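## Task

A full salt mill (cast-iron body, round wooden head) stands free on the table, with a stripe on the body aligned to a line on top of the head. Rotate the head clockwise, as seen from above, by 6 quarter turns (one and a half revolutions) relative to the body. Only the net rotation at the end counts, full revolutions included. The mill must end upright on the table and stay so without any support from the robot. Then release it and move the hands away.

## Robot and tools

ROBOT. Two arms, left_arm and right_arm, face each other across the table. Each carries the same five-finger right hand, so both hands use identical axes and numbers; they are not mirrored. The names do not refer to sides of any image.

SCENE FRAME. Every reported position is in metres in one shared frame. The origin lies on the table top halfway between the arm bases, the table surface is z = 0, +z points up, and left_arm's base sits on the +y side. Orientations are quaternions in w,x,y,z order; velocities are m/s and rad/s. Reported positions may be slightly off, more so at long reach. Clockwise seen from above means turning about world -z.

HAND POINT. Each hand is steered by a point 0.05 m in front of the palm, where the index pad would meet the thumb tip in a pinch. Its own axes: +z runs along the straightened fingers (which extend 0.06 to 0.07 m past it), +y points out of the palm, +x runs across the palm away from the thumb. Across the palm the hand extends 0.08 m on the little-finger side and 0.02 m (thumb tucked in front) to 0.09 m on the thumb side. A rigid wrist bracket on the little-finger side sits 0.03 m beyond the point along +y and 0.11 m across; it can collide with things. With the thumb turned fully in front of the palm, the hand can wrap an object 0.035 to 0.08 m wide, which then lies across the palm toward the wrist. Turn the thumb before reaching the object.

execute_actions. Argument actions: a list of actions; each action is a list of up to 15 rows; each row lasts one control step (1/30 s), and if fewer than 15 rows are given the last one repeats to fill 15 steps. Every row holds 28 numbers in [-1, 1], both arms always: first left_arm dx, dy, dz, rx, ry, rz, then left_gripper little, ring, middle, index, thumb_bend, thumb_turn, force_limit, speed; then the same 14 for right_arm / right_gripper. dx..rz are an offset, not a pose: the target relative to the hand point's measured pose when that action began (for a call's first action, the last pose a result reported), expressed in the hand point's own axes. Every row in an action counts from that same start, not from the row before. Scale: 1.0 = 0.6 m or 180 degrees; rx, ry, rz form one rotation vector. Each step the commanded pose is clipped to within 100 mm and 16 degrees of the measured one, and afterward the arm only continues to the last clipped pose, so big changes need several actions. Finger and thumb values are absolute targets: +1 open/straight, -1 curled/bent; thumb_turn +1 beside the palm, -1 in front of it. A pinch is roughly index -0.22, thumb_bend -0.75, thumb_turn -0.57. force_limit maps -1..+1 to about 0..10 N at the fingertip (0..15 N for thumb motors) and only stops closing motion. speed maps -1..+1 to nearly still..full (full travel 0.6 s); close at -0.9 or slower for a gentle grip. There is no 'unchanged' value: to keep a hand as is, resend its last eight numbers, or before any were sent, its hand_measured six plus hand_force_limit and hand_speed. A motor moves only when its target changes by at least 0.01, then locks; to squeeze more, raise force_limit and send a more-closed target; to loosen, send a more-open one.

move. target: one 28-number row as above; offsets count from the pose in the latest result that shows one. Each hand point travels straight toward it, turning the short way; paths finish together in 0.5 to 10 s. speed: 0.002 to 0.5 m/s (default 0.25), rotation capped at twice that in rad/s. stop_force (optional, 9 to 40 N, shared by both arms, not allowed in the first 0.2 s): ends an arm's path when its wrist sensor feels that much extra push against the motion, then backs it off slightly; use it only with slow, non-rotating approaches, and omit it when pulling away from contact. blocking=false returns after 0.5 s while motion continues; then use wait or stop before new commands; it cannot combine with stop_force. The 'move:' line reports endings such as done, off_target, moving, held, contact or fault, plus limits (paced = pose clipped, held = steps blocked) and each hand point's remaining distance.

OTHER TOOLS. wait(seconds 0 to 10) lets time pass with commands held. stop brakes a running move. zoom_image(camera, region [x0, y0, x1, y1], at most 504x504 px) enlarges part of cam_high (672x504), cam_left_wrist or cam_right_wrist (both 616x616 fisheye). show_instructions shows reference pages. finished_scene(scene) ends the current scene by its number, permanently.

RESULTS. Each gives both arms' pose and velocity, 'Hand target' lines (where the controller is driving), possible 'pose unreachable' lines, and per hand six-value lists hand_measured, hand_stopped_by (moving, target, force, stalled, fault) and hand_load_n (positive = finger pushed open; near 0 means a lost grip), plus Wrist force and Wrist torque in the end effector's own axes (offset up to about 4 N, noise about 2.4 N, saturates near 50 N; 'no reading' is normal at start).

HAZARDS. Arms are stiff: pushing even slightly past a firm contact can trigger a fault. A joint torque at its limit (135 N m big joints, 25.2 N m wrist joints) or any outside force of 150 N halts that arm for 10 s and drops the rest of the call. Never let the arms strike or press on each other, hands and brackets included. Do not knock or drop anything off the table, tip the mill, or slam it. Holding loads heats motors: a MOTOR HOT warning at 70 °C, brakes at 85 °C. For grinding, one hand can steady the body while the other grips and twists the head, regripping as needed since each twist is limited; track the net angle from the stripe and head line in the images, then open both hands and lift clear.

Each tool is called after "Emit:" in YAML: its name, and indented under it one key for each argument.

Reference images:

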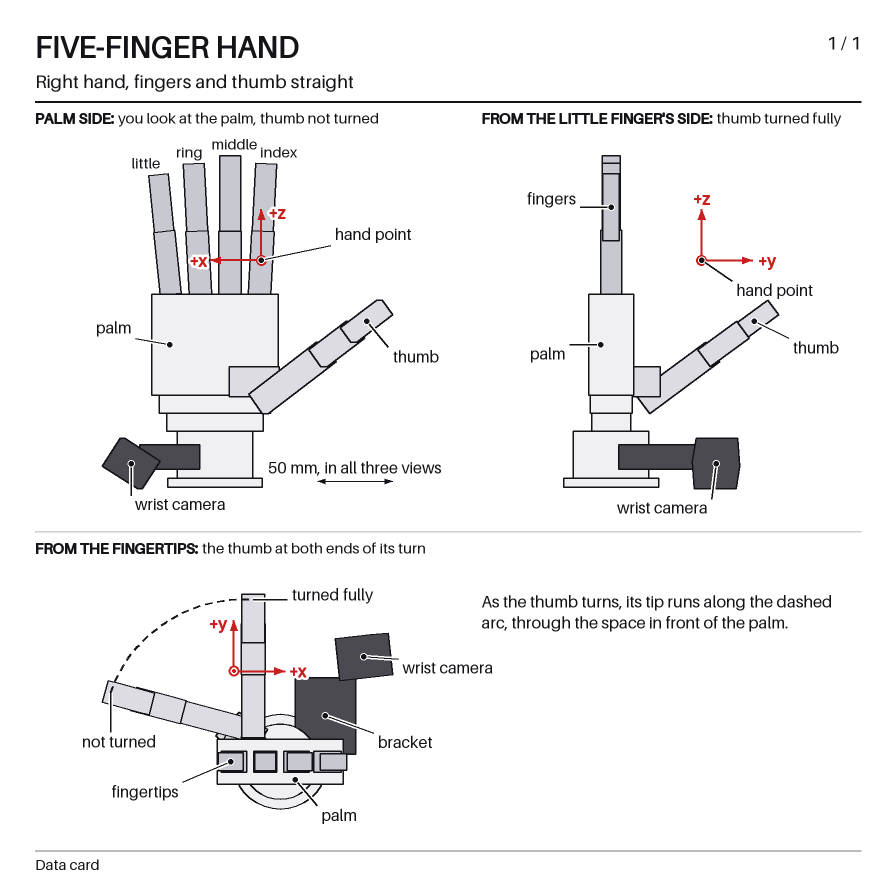

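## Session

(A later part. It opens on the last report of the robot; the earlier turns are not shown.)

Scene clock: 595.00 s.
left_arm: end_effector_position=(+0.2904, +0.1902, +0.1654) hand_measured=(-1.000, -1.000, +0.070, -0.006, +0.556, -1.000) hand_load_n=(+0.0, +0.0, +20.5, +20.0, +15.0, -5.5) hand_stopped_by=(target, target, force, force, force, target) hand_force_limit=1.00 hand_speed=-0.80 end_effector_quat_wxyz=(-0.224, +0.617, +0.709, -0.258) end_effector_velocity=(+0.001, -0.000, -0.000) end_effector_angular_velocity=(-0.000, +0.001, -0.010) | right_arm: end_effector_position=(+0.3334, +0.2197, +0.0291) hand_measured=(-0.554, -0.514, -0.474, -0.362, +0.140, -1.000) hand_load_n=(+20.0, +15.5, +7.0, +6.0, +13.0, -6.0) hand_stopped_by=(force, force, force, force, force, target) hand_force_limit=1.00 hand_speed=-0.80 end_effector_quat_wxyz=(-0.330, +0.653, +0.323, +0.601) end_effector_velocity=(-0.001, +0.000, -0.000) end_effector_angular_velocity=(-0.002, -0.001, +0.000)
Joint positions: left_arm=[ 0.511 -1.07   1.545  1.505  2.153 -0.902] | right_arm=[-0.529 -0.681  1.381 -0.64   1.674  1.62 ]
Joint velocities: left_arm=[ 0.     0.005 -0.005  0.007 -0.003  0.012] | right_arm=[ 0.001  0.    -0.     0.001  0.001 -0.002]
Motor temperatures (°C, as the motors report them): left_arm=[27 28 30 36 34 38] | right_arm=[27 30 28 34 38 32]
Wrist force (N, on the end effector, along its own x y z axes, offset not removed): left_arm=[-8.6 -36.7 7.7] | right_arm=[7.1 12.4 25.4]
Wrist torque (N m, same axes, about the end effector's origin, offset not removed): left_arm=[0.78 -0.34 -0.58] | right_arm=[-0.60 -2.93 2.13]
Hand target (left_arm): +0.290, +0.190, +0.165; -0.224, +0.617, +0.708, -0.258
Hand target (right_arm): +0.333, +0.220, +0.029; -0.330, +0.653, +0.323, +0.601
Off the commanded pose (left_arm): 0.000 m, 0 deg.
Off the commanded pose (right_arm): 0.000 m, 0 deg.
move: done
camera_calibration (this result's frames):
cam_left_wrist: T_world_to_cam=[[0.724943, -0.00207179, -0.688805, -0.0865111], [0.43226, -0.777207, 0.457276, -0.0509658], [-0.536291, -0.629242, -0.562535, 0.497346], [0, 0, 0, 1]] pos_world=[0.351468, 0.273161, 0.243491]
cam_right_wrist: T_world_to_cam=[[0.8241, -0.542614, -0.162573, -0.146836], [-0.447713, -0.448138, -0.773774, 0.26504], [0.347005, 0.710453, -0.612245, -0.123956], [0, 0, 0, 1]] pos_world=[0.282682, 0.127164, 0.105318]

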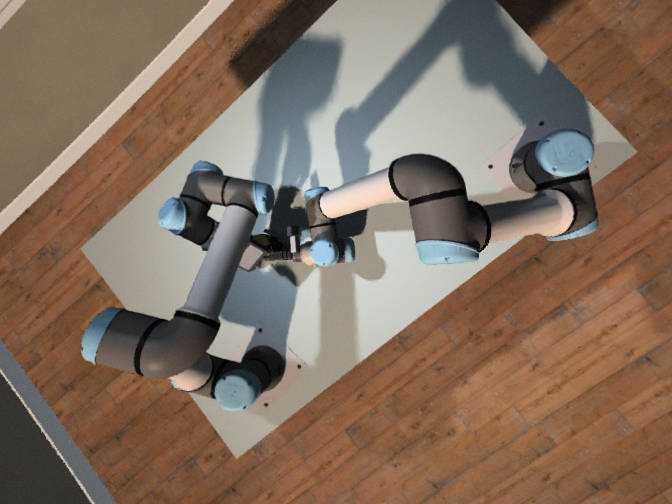

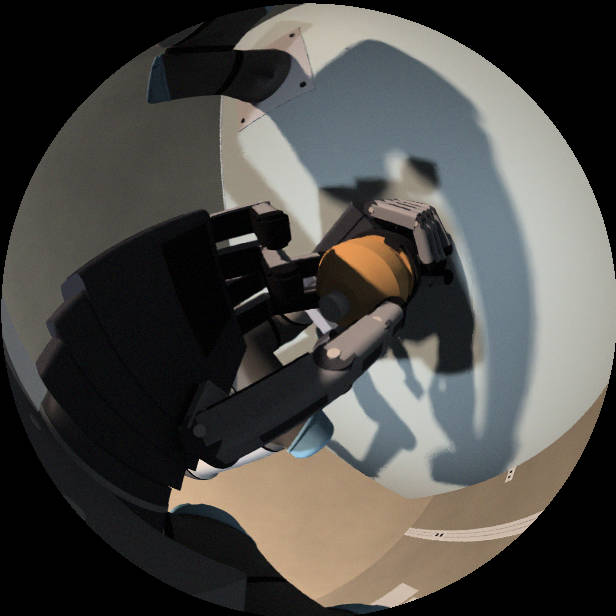

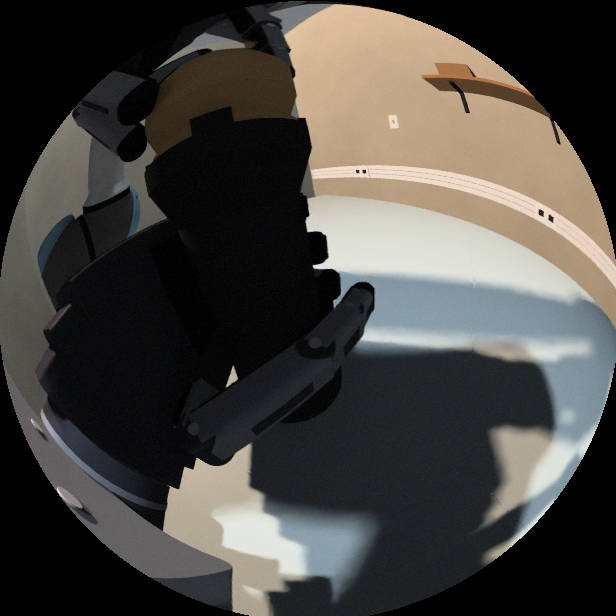

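Emit:
move:
  target: [0.02065,-0.00863,0.00722,0,0.15135,0.18122,-1,-1,-0.55,-0.55,-0.55,-1,1,-0.8, 0,0,0,0,0,0,-0.9,-0.9,-0.97,-0.97,-0.97,-1,1,-0.8]
  speed: 0.5

Scene clock: 622.67 s.
left_arm: end_effector_position=(+0.2820, +0.2016, +0.1655) hand_measured=(-1.000, -1.000, +0.072, -0.006, +0.560, -1.000) hand_load_n=(+0.0, +0.0, +17.0, +18.0, +16.0, -4.5) hand_stopped_by=(target, target, force, force, force, target) hand_force_limit=1.00 hand_speed=-0.80 end_effector_quat_wxyz=(-0.302, +0.832, +0.437, -0.160) end_effector_velocity=(+0.000, -0.001, +0.000) end_effector_angular_velocity=(-0.004, -0.002, -0.012) | right_arm: end_effector_position=(+0.3334, +0.2196, +0.0290) hand_measured=(-0.554, -0.514, -0.474, -0.362, +0.140, -1.000) hand_load_n=(+13.0, +10.5, +5.5, +7.0, +13.5, -3.0) hand_stopped_by=(force, force, force, force, force, target) hand_force_limit=1.00 hand_speed=-0.80 end_effector_quat_wxyz=(-0.330, +0.653, +0.323, +0.601) end_effector_velocity=(-0.000, -0.000, -0.000) end_effector_angular_velocity=(-0.001, -0.000, +0.002)
Joint positions: left_arm=[ 0.41  -0.983  1.464  1.75   1.817 -0.301] | right_arm=[-0.529 -0.68   1.381 -0.64   1.674  1.62 ]
Joint velocities: left_arm=[-0.002  0.001 -0.003  0.    -0.005  0.008] | right_arm=[ 0.    -0.     0.001  0.    -0.001 -0.001]
Motor temperatures (°C, as the motors report them): left_arm=[27 28 30 36 34 38] | right_arm=[27 30 28 34 38 32]
Wrist force (N, on the end effector, along its own x y z axes, offset not removed): left_arm=[-10.7 -21.2 7.3] | right_arm=[7.3 20.7 4.7]
Wrist torque (N m, same axes, about the end effector's origin, offset not removed): left_arm=[0.35 -0.40 -0.33] | right_arm=[-0.02 -1.28 2.45]
Hand target (left_arm): +0.282, +0.202, +0.166; -0.302, +0.832, +0.437, -0.160
Hand target (right_arm): +0.333, +0.220, +0.029; -0.330, +0.653, +0.323, +0.601
Off the commanded pose (left_arm): 0.000 m, 0 deg.
Off the commanded pose (right_arm): 0.000 m, 0 deg.
move: done
camera_calibration (this result's frames):
cam_left_wrist: T_world_to_cam=[[0.533545, -0.491551, -0.688264, 0.0722144], [-0.205308, -0.864704, 0.458407, 0.158687], [-0.820475, -0.103275, -0.562277, 0.474119], [0, 0, 0, 1]] pos_world=[0.383053, 0.221678, 0.243546]
cam_right_wrist: T_world_to_cam=[[0.824104, -0.542626, -0.162512, -0.146838], [-0.447703, -0.448213, -0.773736, 0.265014], [0.347009, 0.710396, -0.61231, -0.123948], [0, 0, 0, 1]] pos_world=[0.282668, 0.127157, 0.105293]

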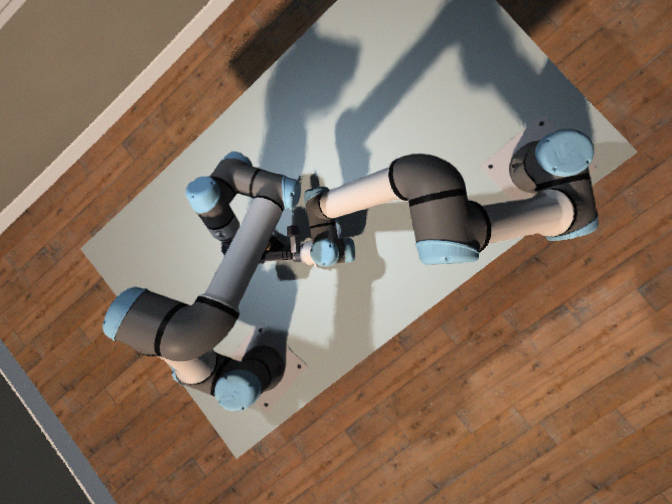

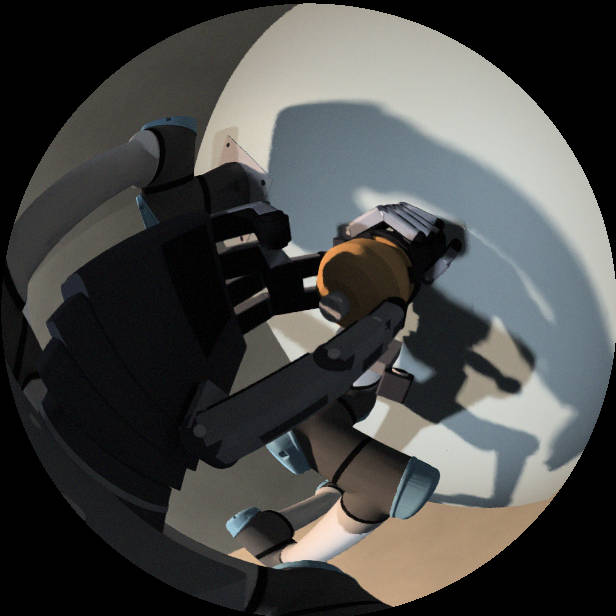

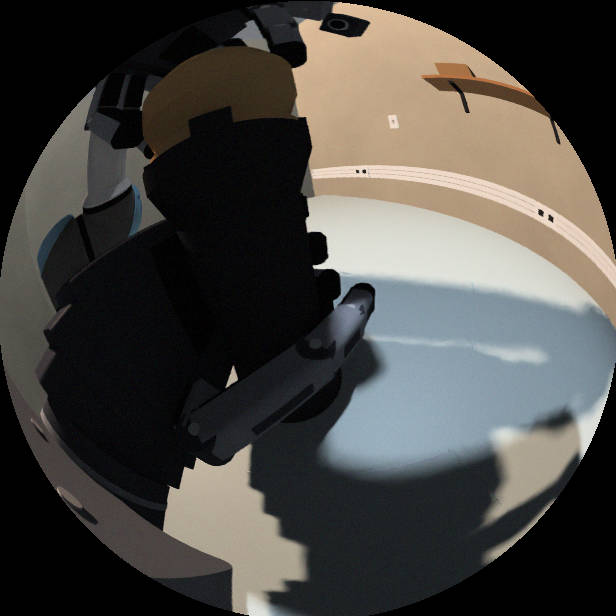

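Emit:
move:
  target: [0.02107,-0.00838,0.0070,0,0.15135,0.18122,-1,-1,-0.57,-0.57,-0.57,-1,1,-0.8, 0,0,0,0,0,0,-0.9,-0.9,-0.97,-0.97,-0.97,-1,1,-0.8]
  speed: 0.5

Scene clock: 638.83 s.
left_arm: end_effector_position=(+0.2838, +0.2158, +0.1655) hand_measured=(-1.000, -1.000, +0.072, -0.006, +0.562, -1.000) hand_load_n=(+0.0, +0.0, +11.5, +14.5, +19.5, -5.5) hand_stopped_by=(target, target, force, force, force, target) hand_force_limit=1.00 hand_speed=-0.80 end_effector_quat_wxyz=(-0.339, +0.934, +0.107, -0.040) end_effector_velocity=(+0.000, -0.000, -0.000) end_effector_angular_velocity=(-0.003, -0.000, -0.011) | right_arm: end_effector_position=(+0.3334, +0.2197, +0.0291) hand_measured=(-0.556, -0.514, -0.474, -0.362, +0.140, -1.000) hand_load_n=(+8.0, +6.0, +4.0, +7.5, +14.5, +0.0) hand_stopped_by=(force, force, force, force, force, target) hand_force_limit=1.00 hand_speed=-0.80 end_effector_quat_wxyz=(-0.330, +0.653, +0.323, +0.601) end_effector_velocity=(-0.001, -0.000, -0.001) end_effector_angular_velocity=(-0.002, +0.002, -0.000)
Joint positions: left_arm=[ 0.268 -0.986  1.475  1.768  1.438  0.165] | right_arm=[-0.529 -0.681  1.381 -0.64   1.674  1.62 ]
Joint velocities: left_arm=[-0.002 -0.001  0.001 -0.004 -0.005  0.007] | right_arm=[0.001 0.    0.    0.002 0.001 0.001]
Motor temperatures (°C, as the motors report them): left_arm=[27 28 30 36 34 38] | right_arm=[27 30 28 34 38 32]
Wrist force (N, on the end effector, along its own x y z axes, offset not removed): left_arm=[-4.3 -6.4 1.2] | right_arm=[6.9 13.1 -2.9]
Wrist torque (N m, same axes, about the end effector's origin, offset not removed): left_arm=[0.08 -0.25 -0.31] | right_arm=[0.04 -0.02 0.53]
Hand target (left_arm): +0.284, +0.216, +0.166; -0.339, +0.934, +0.106, -0.040
Hand target (right_arm): +0.333, +0.220, +0.029; -0.330, +0.653, +0.323, +0.601
Off the commanded pose (left_arm): 0.000 m, 0 deg.
Off the commanded pose (right_arm): 0.000 m, 0 deg.
move: done
camera_calibration (this result's frames):
cam_left_wrist: T_world_to_cam=[[0.0619375, -0.723464, -0.687578, 0.26204], [-0.734944, -0.499164, 0.459013, 0.242674], [-0.675293, 0.476901, -0.562623, 0.310712], [0, 0, 0, 1]] pos_world=[0.371944, 0.162532, 0.243596]
cam_right_wrist: T_world_to_cam=[[0.824129, -0.542588, -0.162512, -0.146823], [-0.447648, -0.448164, -0.773796, 0.265032], [0.34702, 0.710455, -0.612234, -0.123955], [0, 0, 0, 1]] pos_world=[0.282657, 0.127178, 0.10533]

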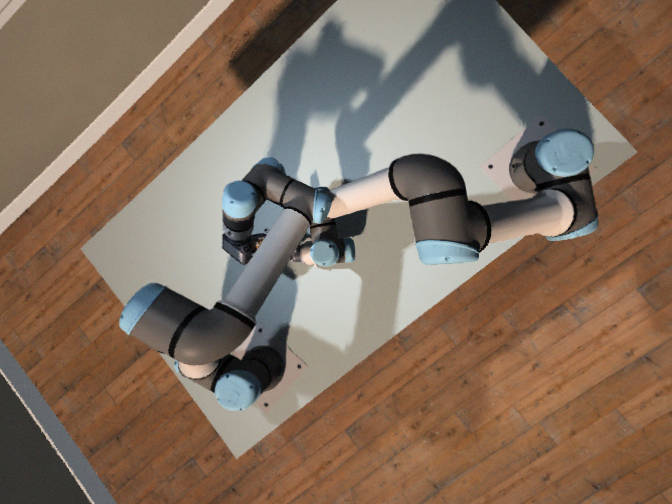

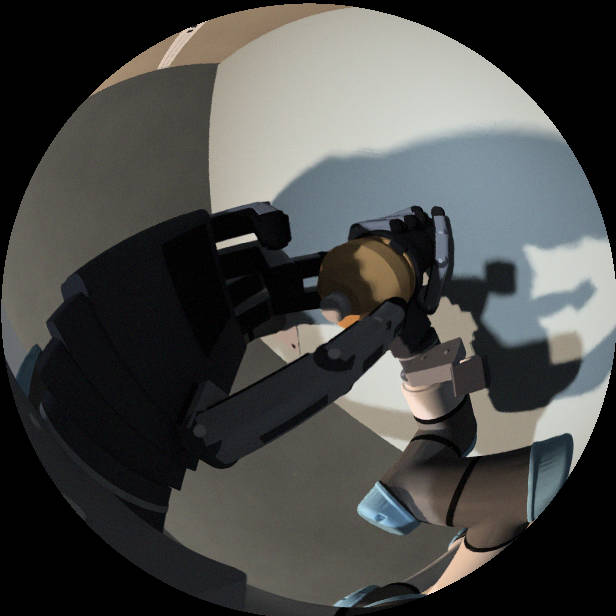

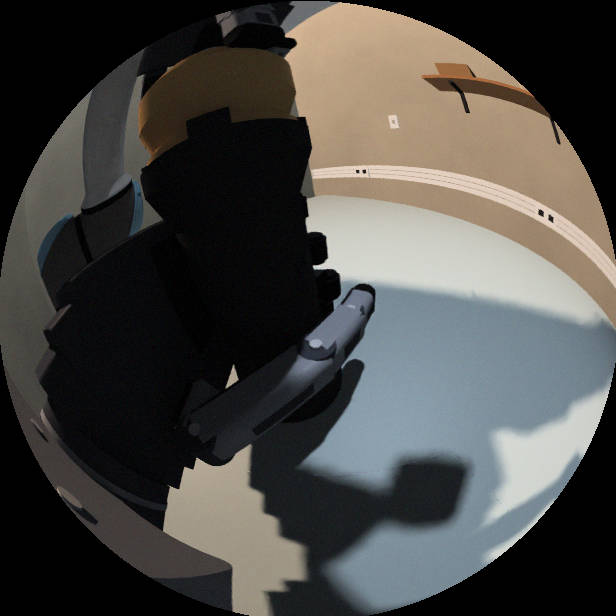

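Emit:
move:
  target: [0.024247,-0.005601,0.004678,0,0.15146,0.18134,-1,-1,-0.55,-0.55,-0.55,-1,1,-0.8, 0,0,0,0,0,0,-0.9,-0.9,-0.97,-0.97,-0.97,-1,1,-0.8]
  speed: 0.5

Emit:
move:
  target: [0.024247,-0.005601,0.004678,0,0.15146,0.18134,-1,-1,-0.57,-0.57,-0.57,-1,1,-0.8, 0,0,0,0,0,0,-0.9,-0.9,-0.97,-0.97,-0.97,-1,1,-0.8]
  speed: 0.5

Emit:
move:
  target: [0.024247,-0.005601,0.004678,0,0.15146,0.18134,-1,-1,-0.55,-0.55,-0.55,-1,1,-0.8, 0,0,0,0,0,0,-0.9,-0.9,-0.97,-0.97,-0.97,-1,1,-0.8]
  speed: 0.5

Scene clock: 649.80 s.
left_arm: end_effector_position=(+0.2971, +0.2235, +0.1655) hand_measured=(-1.000, -1.000, +0.070, -0.006, +0.562, -1.000) hand_load_n=(+0.0, +0.0, +9.5, +14.0, +20.5, -5.0) hand_stopped_by=(target, target, force, force, force, target) hand_force_limit=1.00 hand_speed=-0.80 end_effector_quat_wxyz=(-0.330, +0.909, -0.239, +0.085) end_effector_velocity=(-0.000, +0.001, +0.000) end_effector_angular_velocity=(-0.002, +0.002, -0.012) | right_arm: end_effector_position=(+0.3334, +0.2196, +0.0290) hand_measured=(-0.556, -0.514, -0.474, -0.362, +0.140, -1.000) hand_load_n=(+5.5, +4.5, +3.0, +7.5, +15.5, +0.5) hand_stopped_by=(force, force, force, force, force, target) hand_force_limit=1.00 hand_speed=-0.80 end_effector_quat_wxyz=(-0.330, +0.653, +0.323, +0.601) end_effector_velocity=(+0.000, -0.001, -0.001) end_effector_angular_velocity=(-0.003, +0.001, -0.002)
Joint positions: left_arm=[ 0.126 -1.069  1.572  1.591  1.089  0.681] | right_arm=[-0.529 -0.68   1.381 -0.64   1.674  1.62 ]
Joint velocities: left_arm=[-0.001 -0.004  0.003 -0.007 -0.003  0.012] | right_arm=[-0.     0.     0.002  0.001  0.001 -0.   ]
Motor temperatures (°C, as the motors report them): left_arm=[27 28 30 36 34 38] | right_arm=[27 30 28 34 38 32]
Wrist force (N, on the end effector, along its own x y z axes, offset not removed): left_arm=[-3.8 -8.1 -4.5] | right_arm=[12.0 8.9 -6.9]
Wrist torque (N m, same axes, about the end effector's origin, offset not removed): left_arm=[-0.05 -0.18 -0.26] | right_arm=[-0.33 -0.36 0.07]
Hand target (left_arm): +0.297, +0.224, +0.165; -0.330, +0.909, -0.239, +0.086
Hand target (right_arm): +0.333, +0.220, +0.029; -0.330, +0.653, +0.323, +0.601
Off the commanded pose (left_arm): 0.000 m, 0 deg.
Off the commanded pose (right_arm): 0.000 m, 0 deg.
move: done
camera_calibration (this result's frames):
cam_left_wrist: T_world_to_cam=[[-0.442844, -0.575944, -0.687152, 0.383662], [-0.879102, 0.128249, 0.459055, 0.15886], [-0.176264, 0.807366, -0.563108, 0.0939415], [0, 0, 0, 1]] pos_world=[0.326115, 0.124749, 0.243608]
cam_right_wrist: T_world_to_cam=[[0.824119, -0.542605, -0.162505, -0.146829], [-0.447687, -0.448229, -0.773736, 0.265008], [0.346994, 0.710402, -0.612311, -0.123944], [0, 0, 0, 1]] pos_world=[0.282653, 0.127164, 0.105294]

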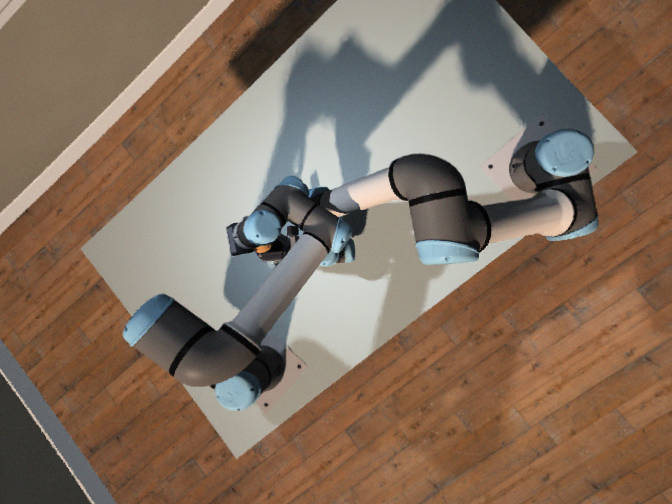

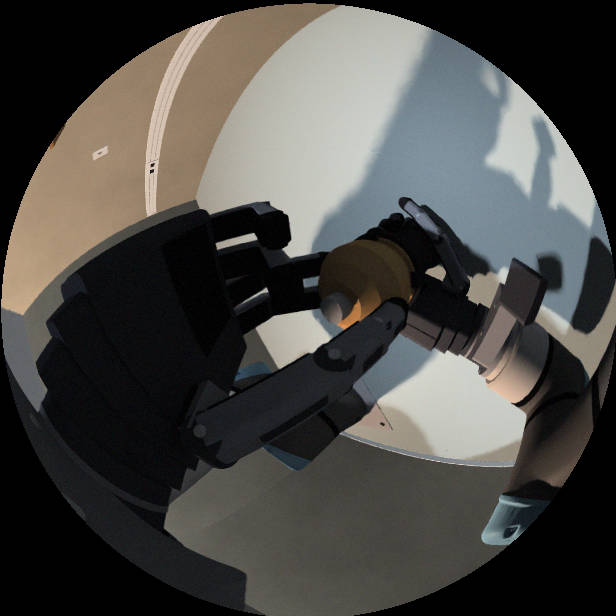

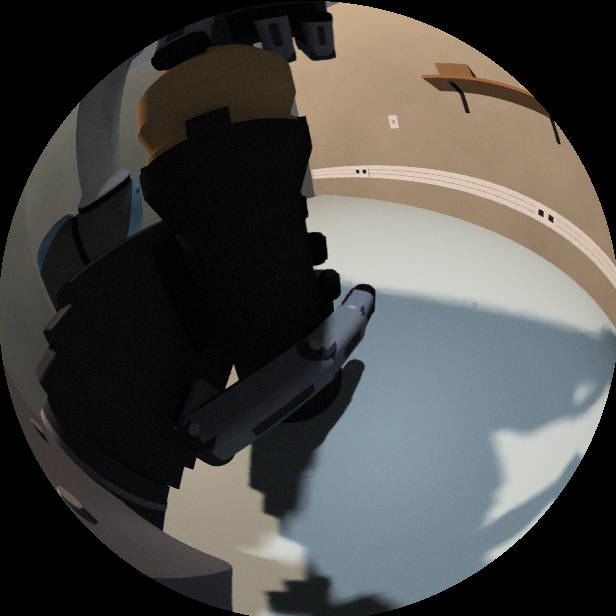

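Scene clock: 651.20 s.
left_arm: end_effector_position=(+0.3120, +0.2203, +0.1654) hand_measured=(-1.000, -1.000, +0.070, -0.006, +0.564, -1.000) hand_load_n=(+0.0, +0.0, +6.0, +13.0, +21.5, -10.0) hand_stopped_by=(target, target, force, force, force, target) hand_force_limit=1.00 hand_speed=-0.80 end_effector_quat_wxyz=(-0.277, +0.761, -0.552, +0.199) end_effector_velocity=(+0.000, -0.000, -0.001) end_effector_angular_velocity=(-0.001, +0.005, -0.011) | right_arm: end_effector_position=(+0.3333, +0.2197, +0.0290) hand_measured=(-0.556, -0.514, -0.474, -0.362, +0.142, -1.000) hand_load_n=(+4.5, +4.5, +3.5, +8.0, +15.5, -0.5) hand_stopped_by=(force, force, force, force, force, target) hand_force_limit=1.00 hand_speed=-0.80 end_effector_quat_wxyz=(-0.330, +0.653, +0.323, +0.601) end_effector_velocity=(-0.001, +0.002, +0.001) end_effector_angular_velocity=(+0.003, -0.001, +0.002)
Joint positions: left_arm=[ 0.028 -1.237  1.707  1.199  0.881  1.419] | right_arm=[-0.529 -0.68   1.381 -0.64   1.674  1.62 ]
Joint velocities: left_arm=[ 0.002 -0.002  0.001 -0.009  0.004  0.017] | right_arm=[ 0.002 -0.    -0.002 -0.001 -0.001  0.001]
Motor temperatures (°C, as the motors report them): left_arm=[27 28 30 36 34 38] | right_arm=[27 30 28 34 38 32]
Wrist force (N, on the end effector, along its own x y z axes, offset not removed): left_arm=[2.0 -12.8 -10.7] | right_arm=[4.8 2.2 1.3]
Wrist torque (N m, same axes, about the end effector's origin, offset not removed): left_arm=[0.22 -0.16 -0.49] | right_arm=[-0.62 -0.44 -1.13]
Hand target (left_arm): +0.312, +0.220, +0.165; -0.276, +0.761, -0.552, +0.199
Hand target (right_arm): +0.333, +0.220, +0.029; -0.330, +0.653, +0.323, +0.601
Off the commanded pose (left_arm): 0.000 m, 0 deg.
Off the commanded pose (right_arm): 0.000 m, 0 deg.
move: done
camera_calibration (this result's frames):
cam_left_wrist: T_world_to_cam=[[-0.715631, -0.125893, -0.687039, 0.374265], [-0.561672, 0.68843, 0.458899, -0.0499712], [0.415206, 0.714294, -0.563372, -0.0648421], [0, 0, 0, 1]] pos_world=[0.266691, 0.127835, 0.243536]
cam_right_wrist: T_world_to_cam=[[0.82416, -0.542541, -0.162507, -0.146817], [-0.447654, -0.448262, -0.773736, 0.264999], [0.346938, 0.710429, -0.61231, -0.123935], [0, 0, 0, 1]] pos_world=[0.282626, 0.127181, 0.105294]

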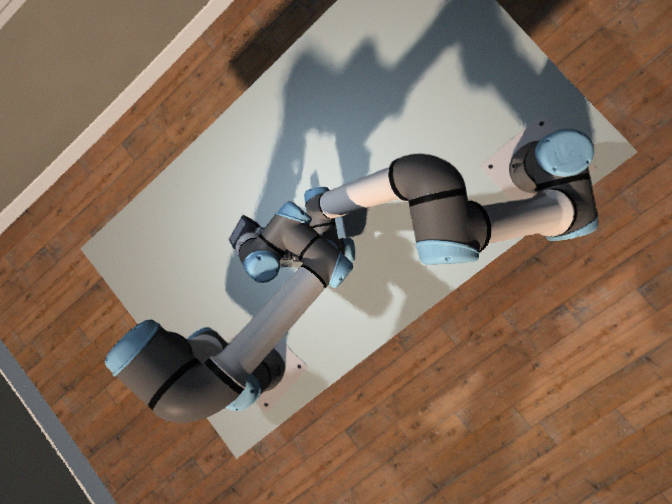

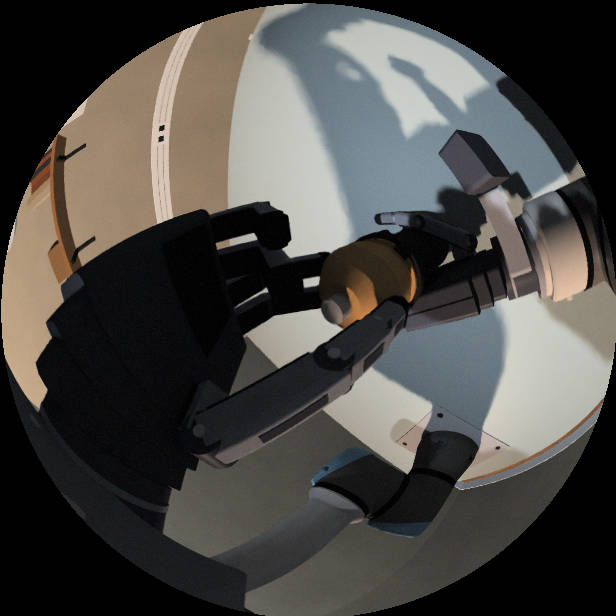

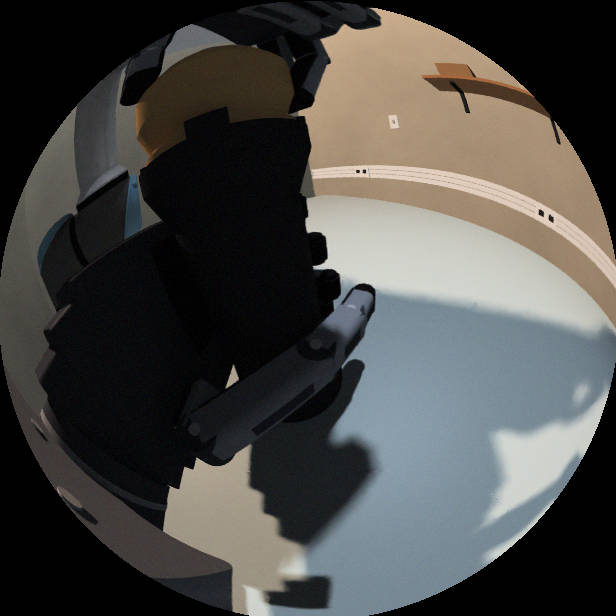

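Scene clock: 652.60 s.
left_arm: end_effector_position=(+0.3207, +0.2078, +0.1652) hand_measured=(-1.000, -1.000, +0.060, -0.006, +0.564, -1.000) hand_load_n=(+0.0, +0.0, +7.5, +11.0, +21.5, -9.0) hand_stopped_by=(target, target, force, force, force, target) hand_force_limit=1.00 hand_speed=-0.80 end_effector_quat_wxyz=(-0.185, +0.509, -0.790, +0.286) end_effector_velocity=(-0.000, +0.001, -0.001) end_effector_angular_velocity=(+0.000, +0.006, -0.013) | right_arm: end_effector_position=(+0.3333, +0.2197, +0.0290) hand_measured=(-0.556, -0.514, -0.474, -0.362, +0.142, -1.000) hand_load_n=(+6.0, +5.0, +4.0, +8.0, +15.5, -1.0) hand_stopped_by=(force, force, force, force, force, target) hand_force_limit=1.00 hand_speed=-0.80 end_effector_quat_wxyz=(-0.330, +0.653, +0.323, +0.601) end_effector_velocity=(+0.000, -0.000, +0.001) end_effector_angular_velocity=(+0.001, -0.001, -0.001)
Joint positions: left_arm=[ 0.043 -1.465  1.843  0.731  1.03   2.342] | right_arm=[-0.529 -0.68   1.381 -0.64   1.674  1.62 ]
Joint velocities: left_arm=[ 0.005 -0.003  0.002 -0.005  0.013  0.015] | right_arm=[-0.    -0.001  0.001 -0.001  0.001 -0.001]
Motor temperatures (°C, as the motors report them): left_arm=[27 28 30 36 34 38] | right_arm=[27 30 28 34 38 32]
Wrist force (N, on the end effector, along its own x y z axes, offset not removed): left_arm=[2.1 -16.1 -15.7] | right_arm=[3.8 1.0 8.5]
Wrist torque (N m, same axes, about the end effector's origin, offset not removed): left_arm=[0.15 0.22 -0.54] | right_arm=[-0.69 -1.08 -1.06]
Hand target (left_arm): +0.321, +0.208, +0.165; +0.185, -0.509, +0.791, -0.286
Hand target (right_arm): +0.333, +0.220, +0.029; -0.330, +0.653, +0.323, +0.601
Off the commanded pose (left_arm): 0.000 m, 0 deg.
Off the commanded pose (right_arm): 0.000 m, 0 deg.
move: done
camera_calibration (this result's frames):
cam_left_wrist: T_world_to_cam=[[-0.613018, 0.390298, -0.686933, 0.23864], [0.0506293, 0.887078, 0.458835, -0.274068], [0.788445, 0.246495, -0.563555, -0.0821291], [0, 0, 0, 1]] pos_world=[0.224921, 0.170224, 0.243397]
cam_right_wrist: T_world_to_cam=[[0.824165, -0.542535, -0.162508, -0.146816], [-0.44765, -0.448266, -0.773736, 0.264998], [0.346932, 0.710432, -0.612311, -0.123934], [0, 0, 0, 1]] pos_world=[0.282624, 0.127183, 0.105293]

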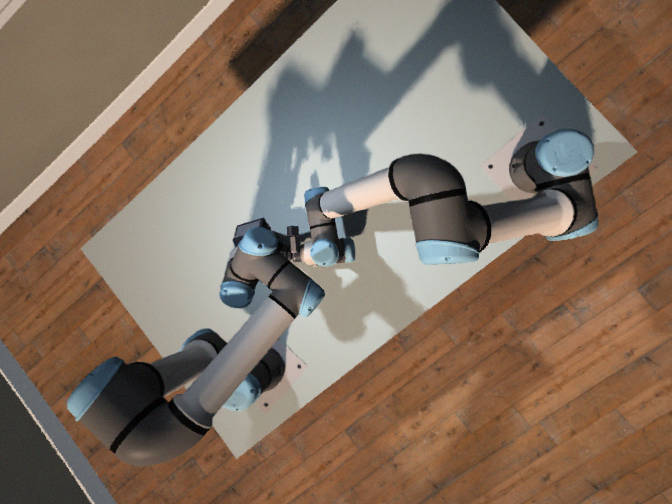

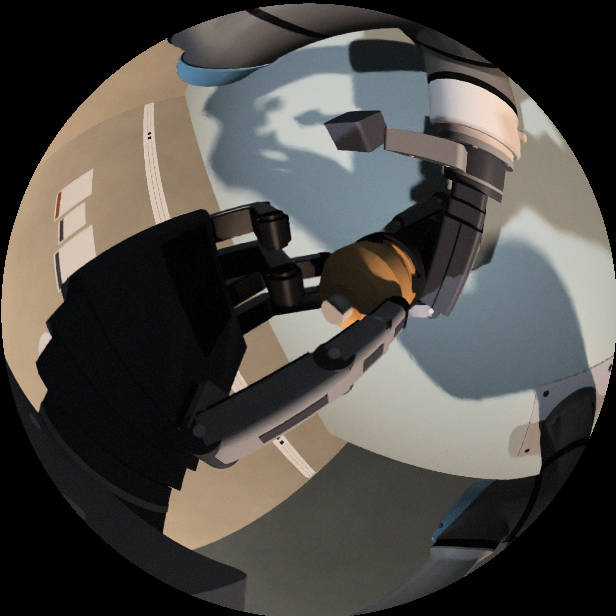

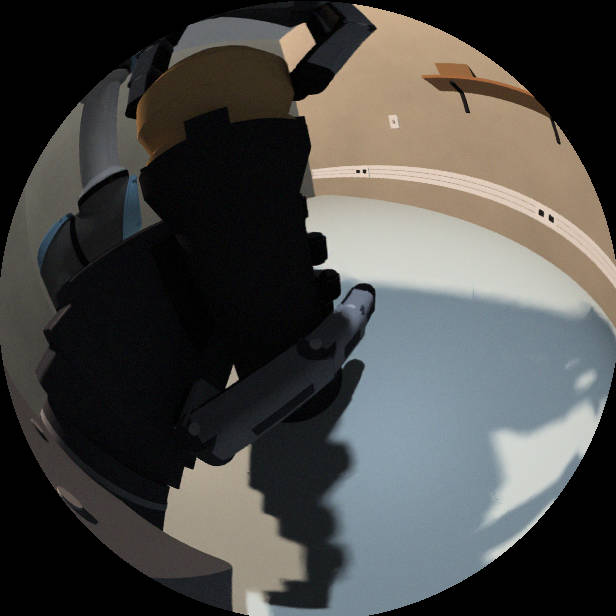

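Emit:
execute_actions:
  actions: []

Scene clock: 664.80 s.
left_arm: end_effector_position=(+0.3207, +0.2079, +0.1652) hand_measured=(-1.000, -1.000, +0.060, -0.006, +0.564, -1.000) hand_load_n=(+0.0, +0.0, +7.5, +11.0, +21.5, -9.5) hand_stopped_by=(target, target, force, force, force, target) hand_force_limit=1.00 hand_speed=-0.80 end_effector_quat_wxyz=(-0.185, +0.509, -0.791, +0.286) end_effector_velocity=(-0.000, +0.001, -0.001) end_effector_angular_velocity=(+0.002, +0.001, +0.000) | right_arm: end_effector_position=(+0.3333, +0.2197, +0.0290) hand_measured=(-0.556, -0.514, -0.474, -0.362, +0.142, -1.000) hand_load_n=(+6.0, +5.0, +4.0, +8.0, +15.5, -1.0) hand_stopped_by=(force, force, force, force, force, target) hand_force_limit=1.00 hand_speed=-0.80 end_effector_quat_wxyz=(-0.330, +0.653, +0.323, +0.601) end_effector_velocity=(+0.000, -0.000, -0.000) end_effector_angular_velocity=(-0.001, +0.000, +0.000)
Joint positions: left_arm=[ 0.044 -1.465  1.843  0.731  1.031  2.343] | right_arm=[-0.529 -0.68   1.381 -0.64   1.674  1.62 ]
Joint velocities: left_arm=[ 0.    -0.     0.002  0.     0.     0.   ] | right_arm=[-0.     0.    -0.     0.001 -0.001 -0.   ]
Motor temperatures (°C, as the motors report them): left_arm=[27 28 30 36 34 38] | right_arm=[27 30 28 34 38 32]
Wrist force (N, on the end effector, along its own x y z axes, offset not removed): left_arm=[3.7 -17.0 -15.4] | right_arm=[1.7 0.6 8.3]
Wrist torque (N m, same axes, about the end effector's origin, offset not removed): left_arm=[0.17 -0.06 -0.49] | right_arm=[-0.49 -0.82 -1.23]
Hand target (left_arm): +0.321, +0.208, +0.165; +0.185, -0.509, +0.791, -0.286
Hand target (right_arm): +0.333, +0.220, +0.029; -0.330, +0.653, +0.323, +0.601
Off the commanded pose (left_arm): 0.000 m, 0 deg.
Off the commanded pose (right_arm): 0.000 m, 0 deg.
camera_calibration (this result's frames):
cam_left_wrist: T_world_to_cam=[[-0.612931, 0.39095, -0.686639, 0.23837], [0.0519033, 0.887058, 0.45873, -0.274456], [0.78843, 0.245531, -0.563997, -0.0818721], [0, 0, 0, 1]] pos_world=[0.2249, 0.17037, 0.2434]
cam_right_wrist: T_world_to_cam=[[0.824165, -0.542534, -0.162508, -0.146816], [-0.44765, -0.448266, -0.773736, 0.264998], [0.346932, 0.710432, -0.612311, -0.123934], [0, 0, 0, 1]] pos_world=[0.282624, 0.127183, 0.105294]

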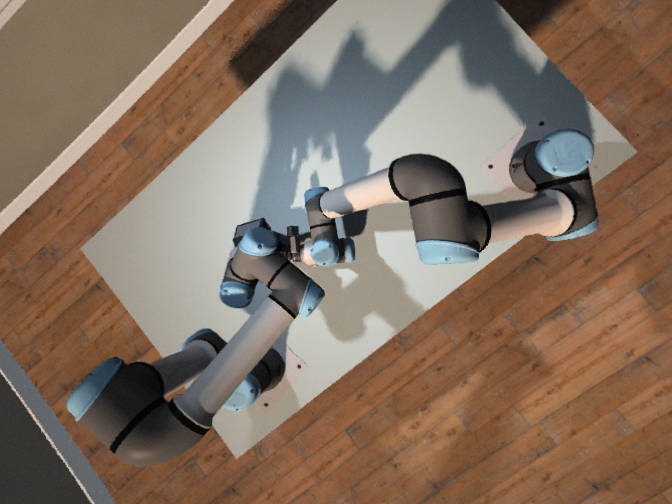

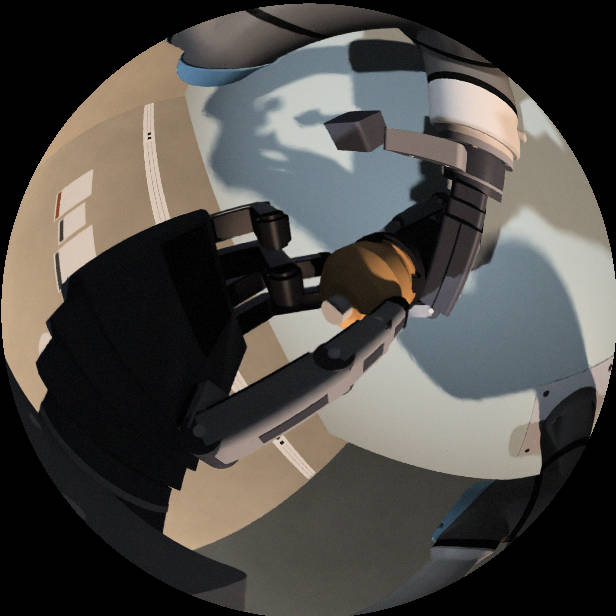

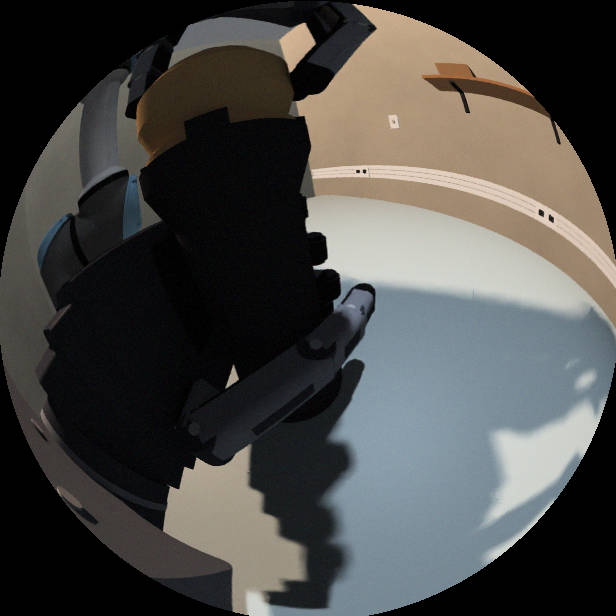

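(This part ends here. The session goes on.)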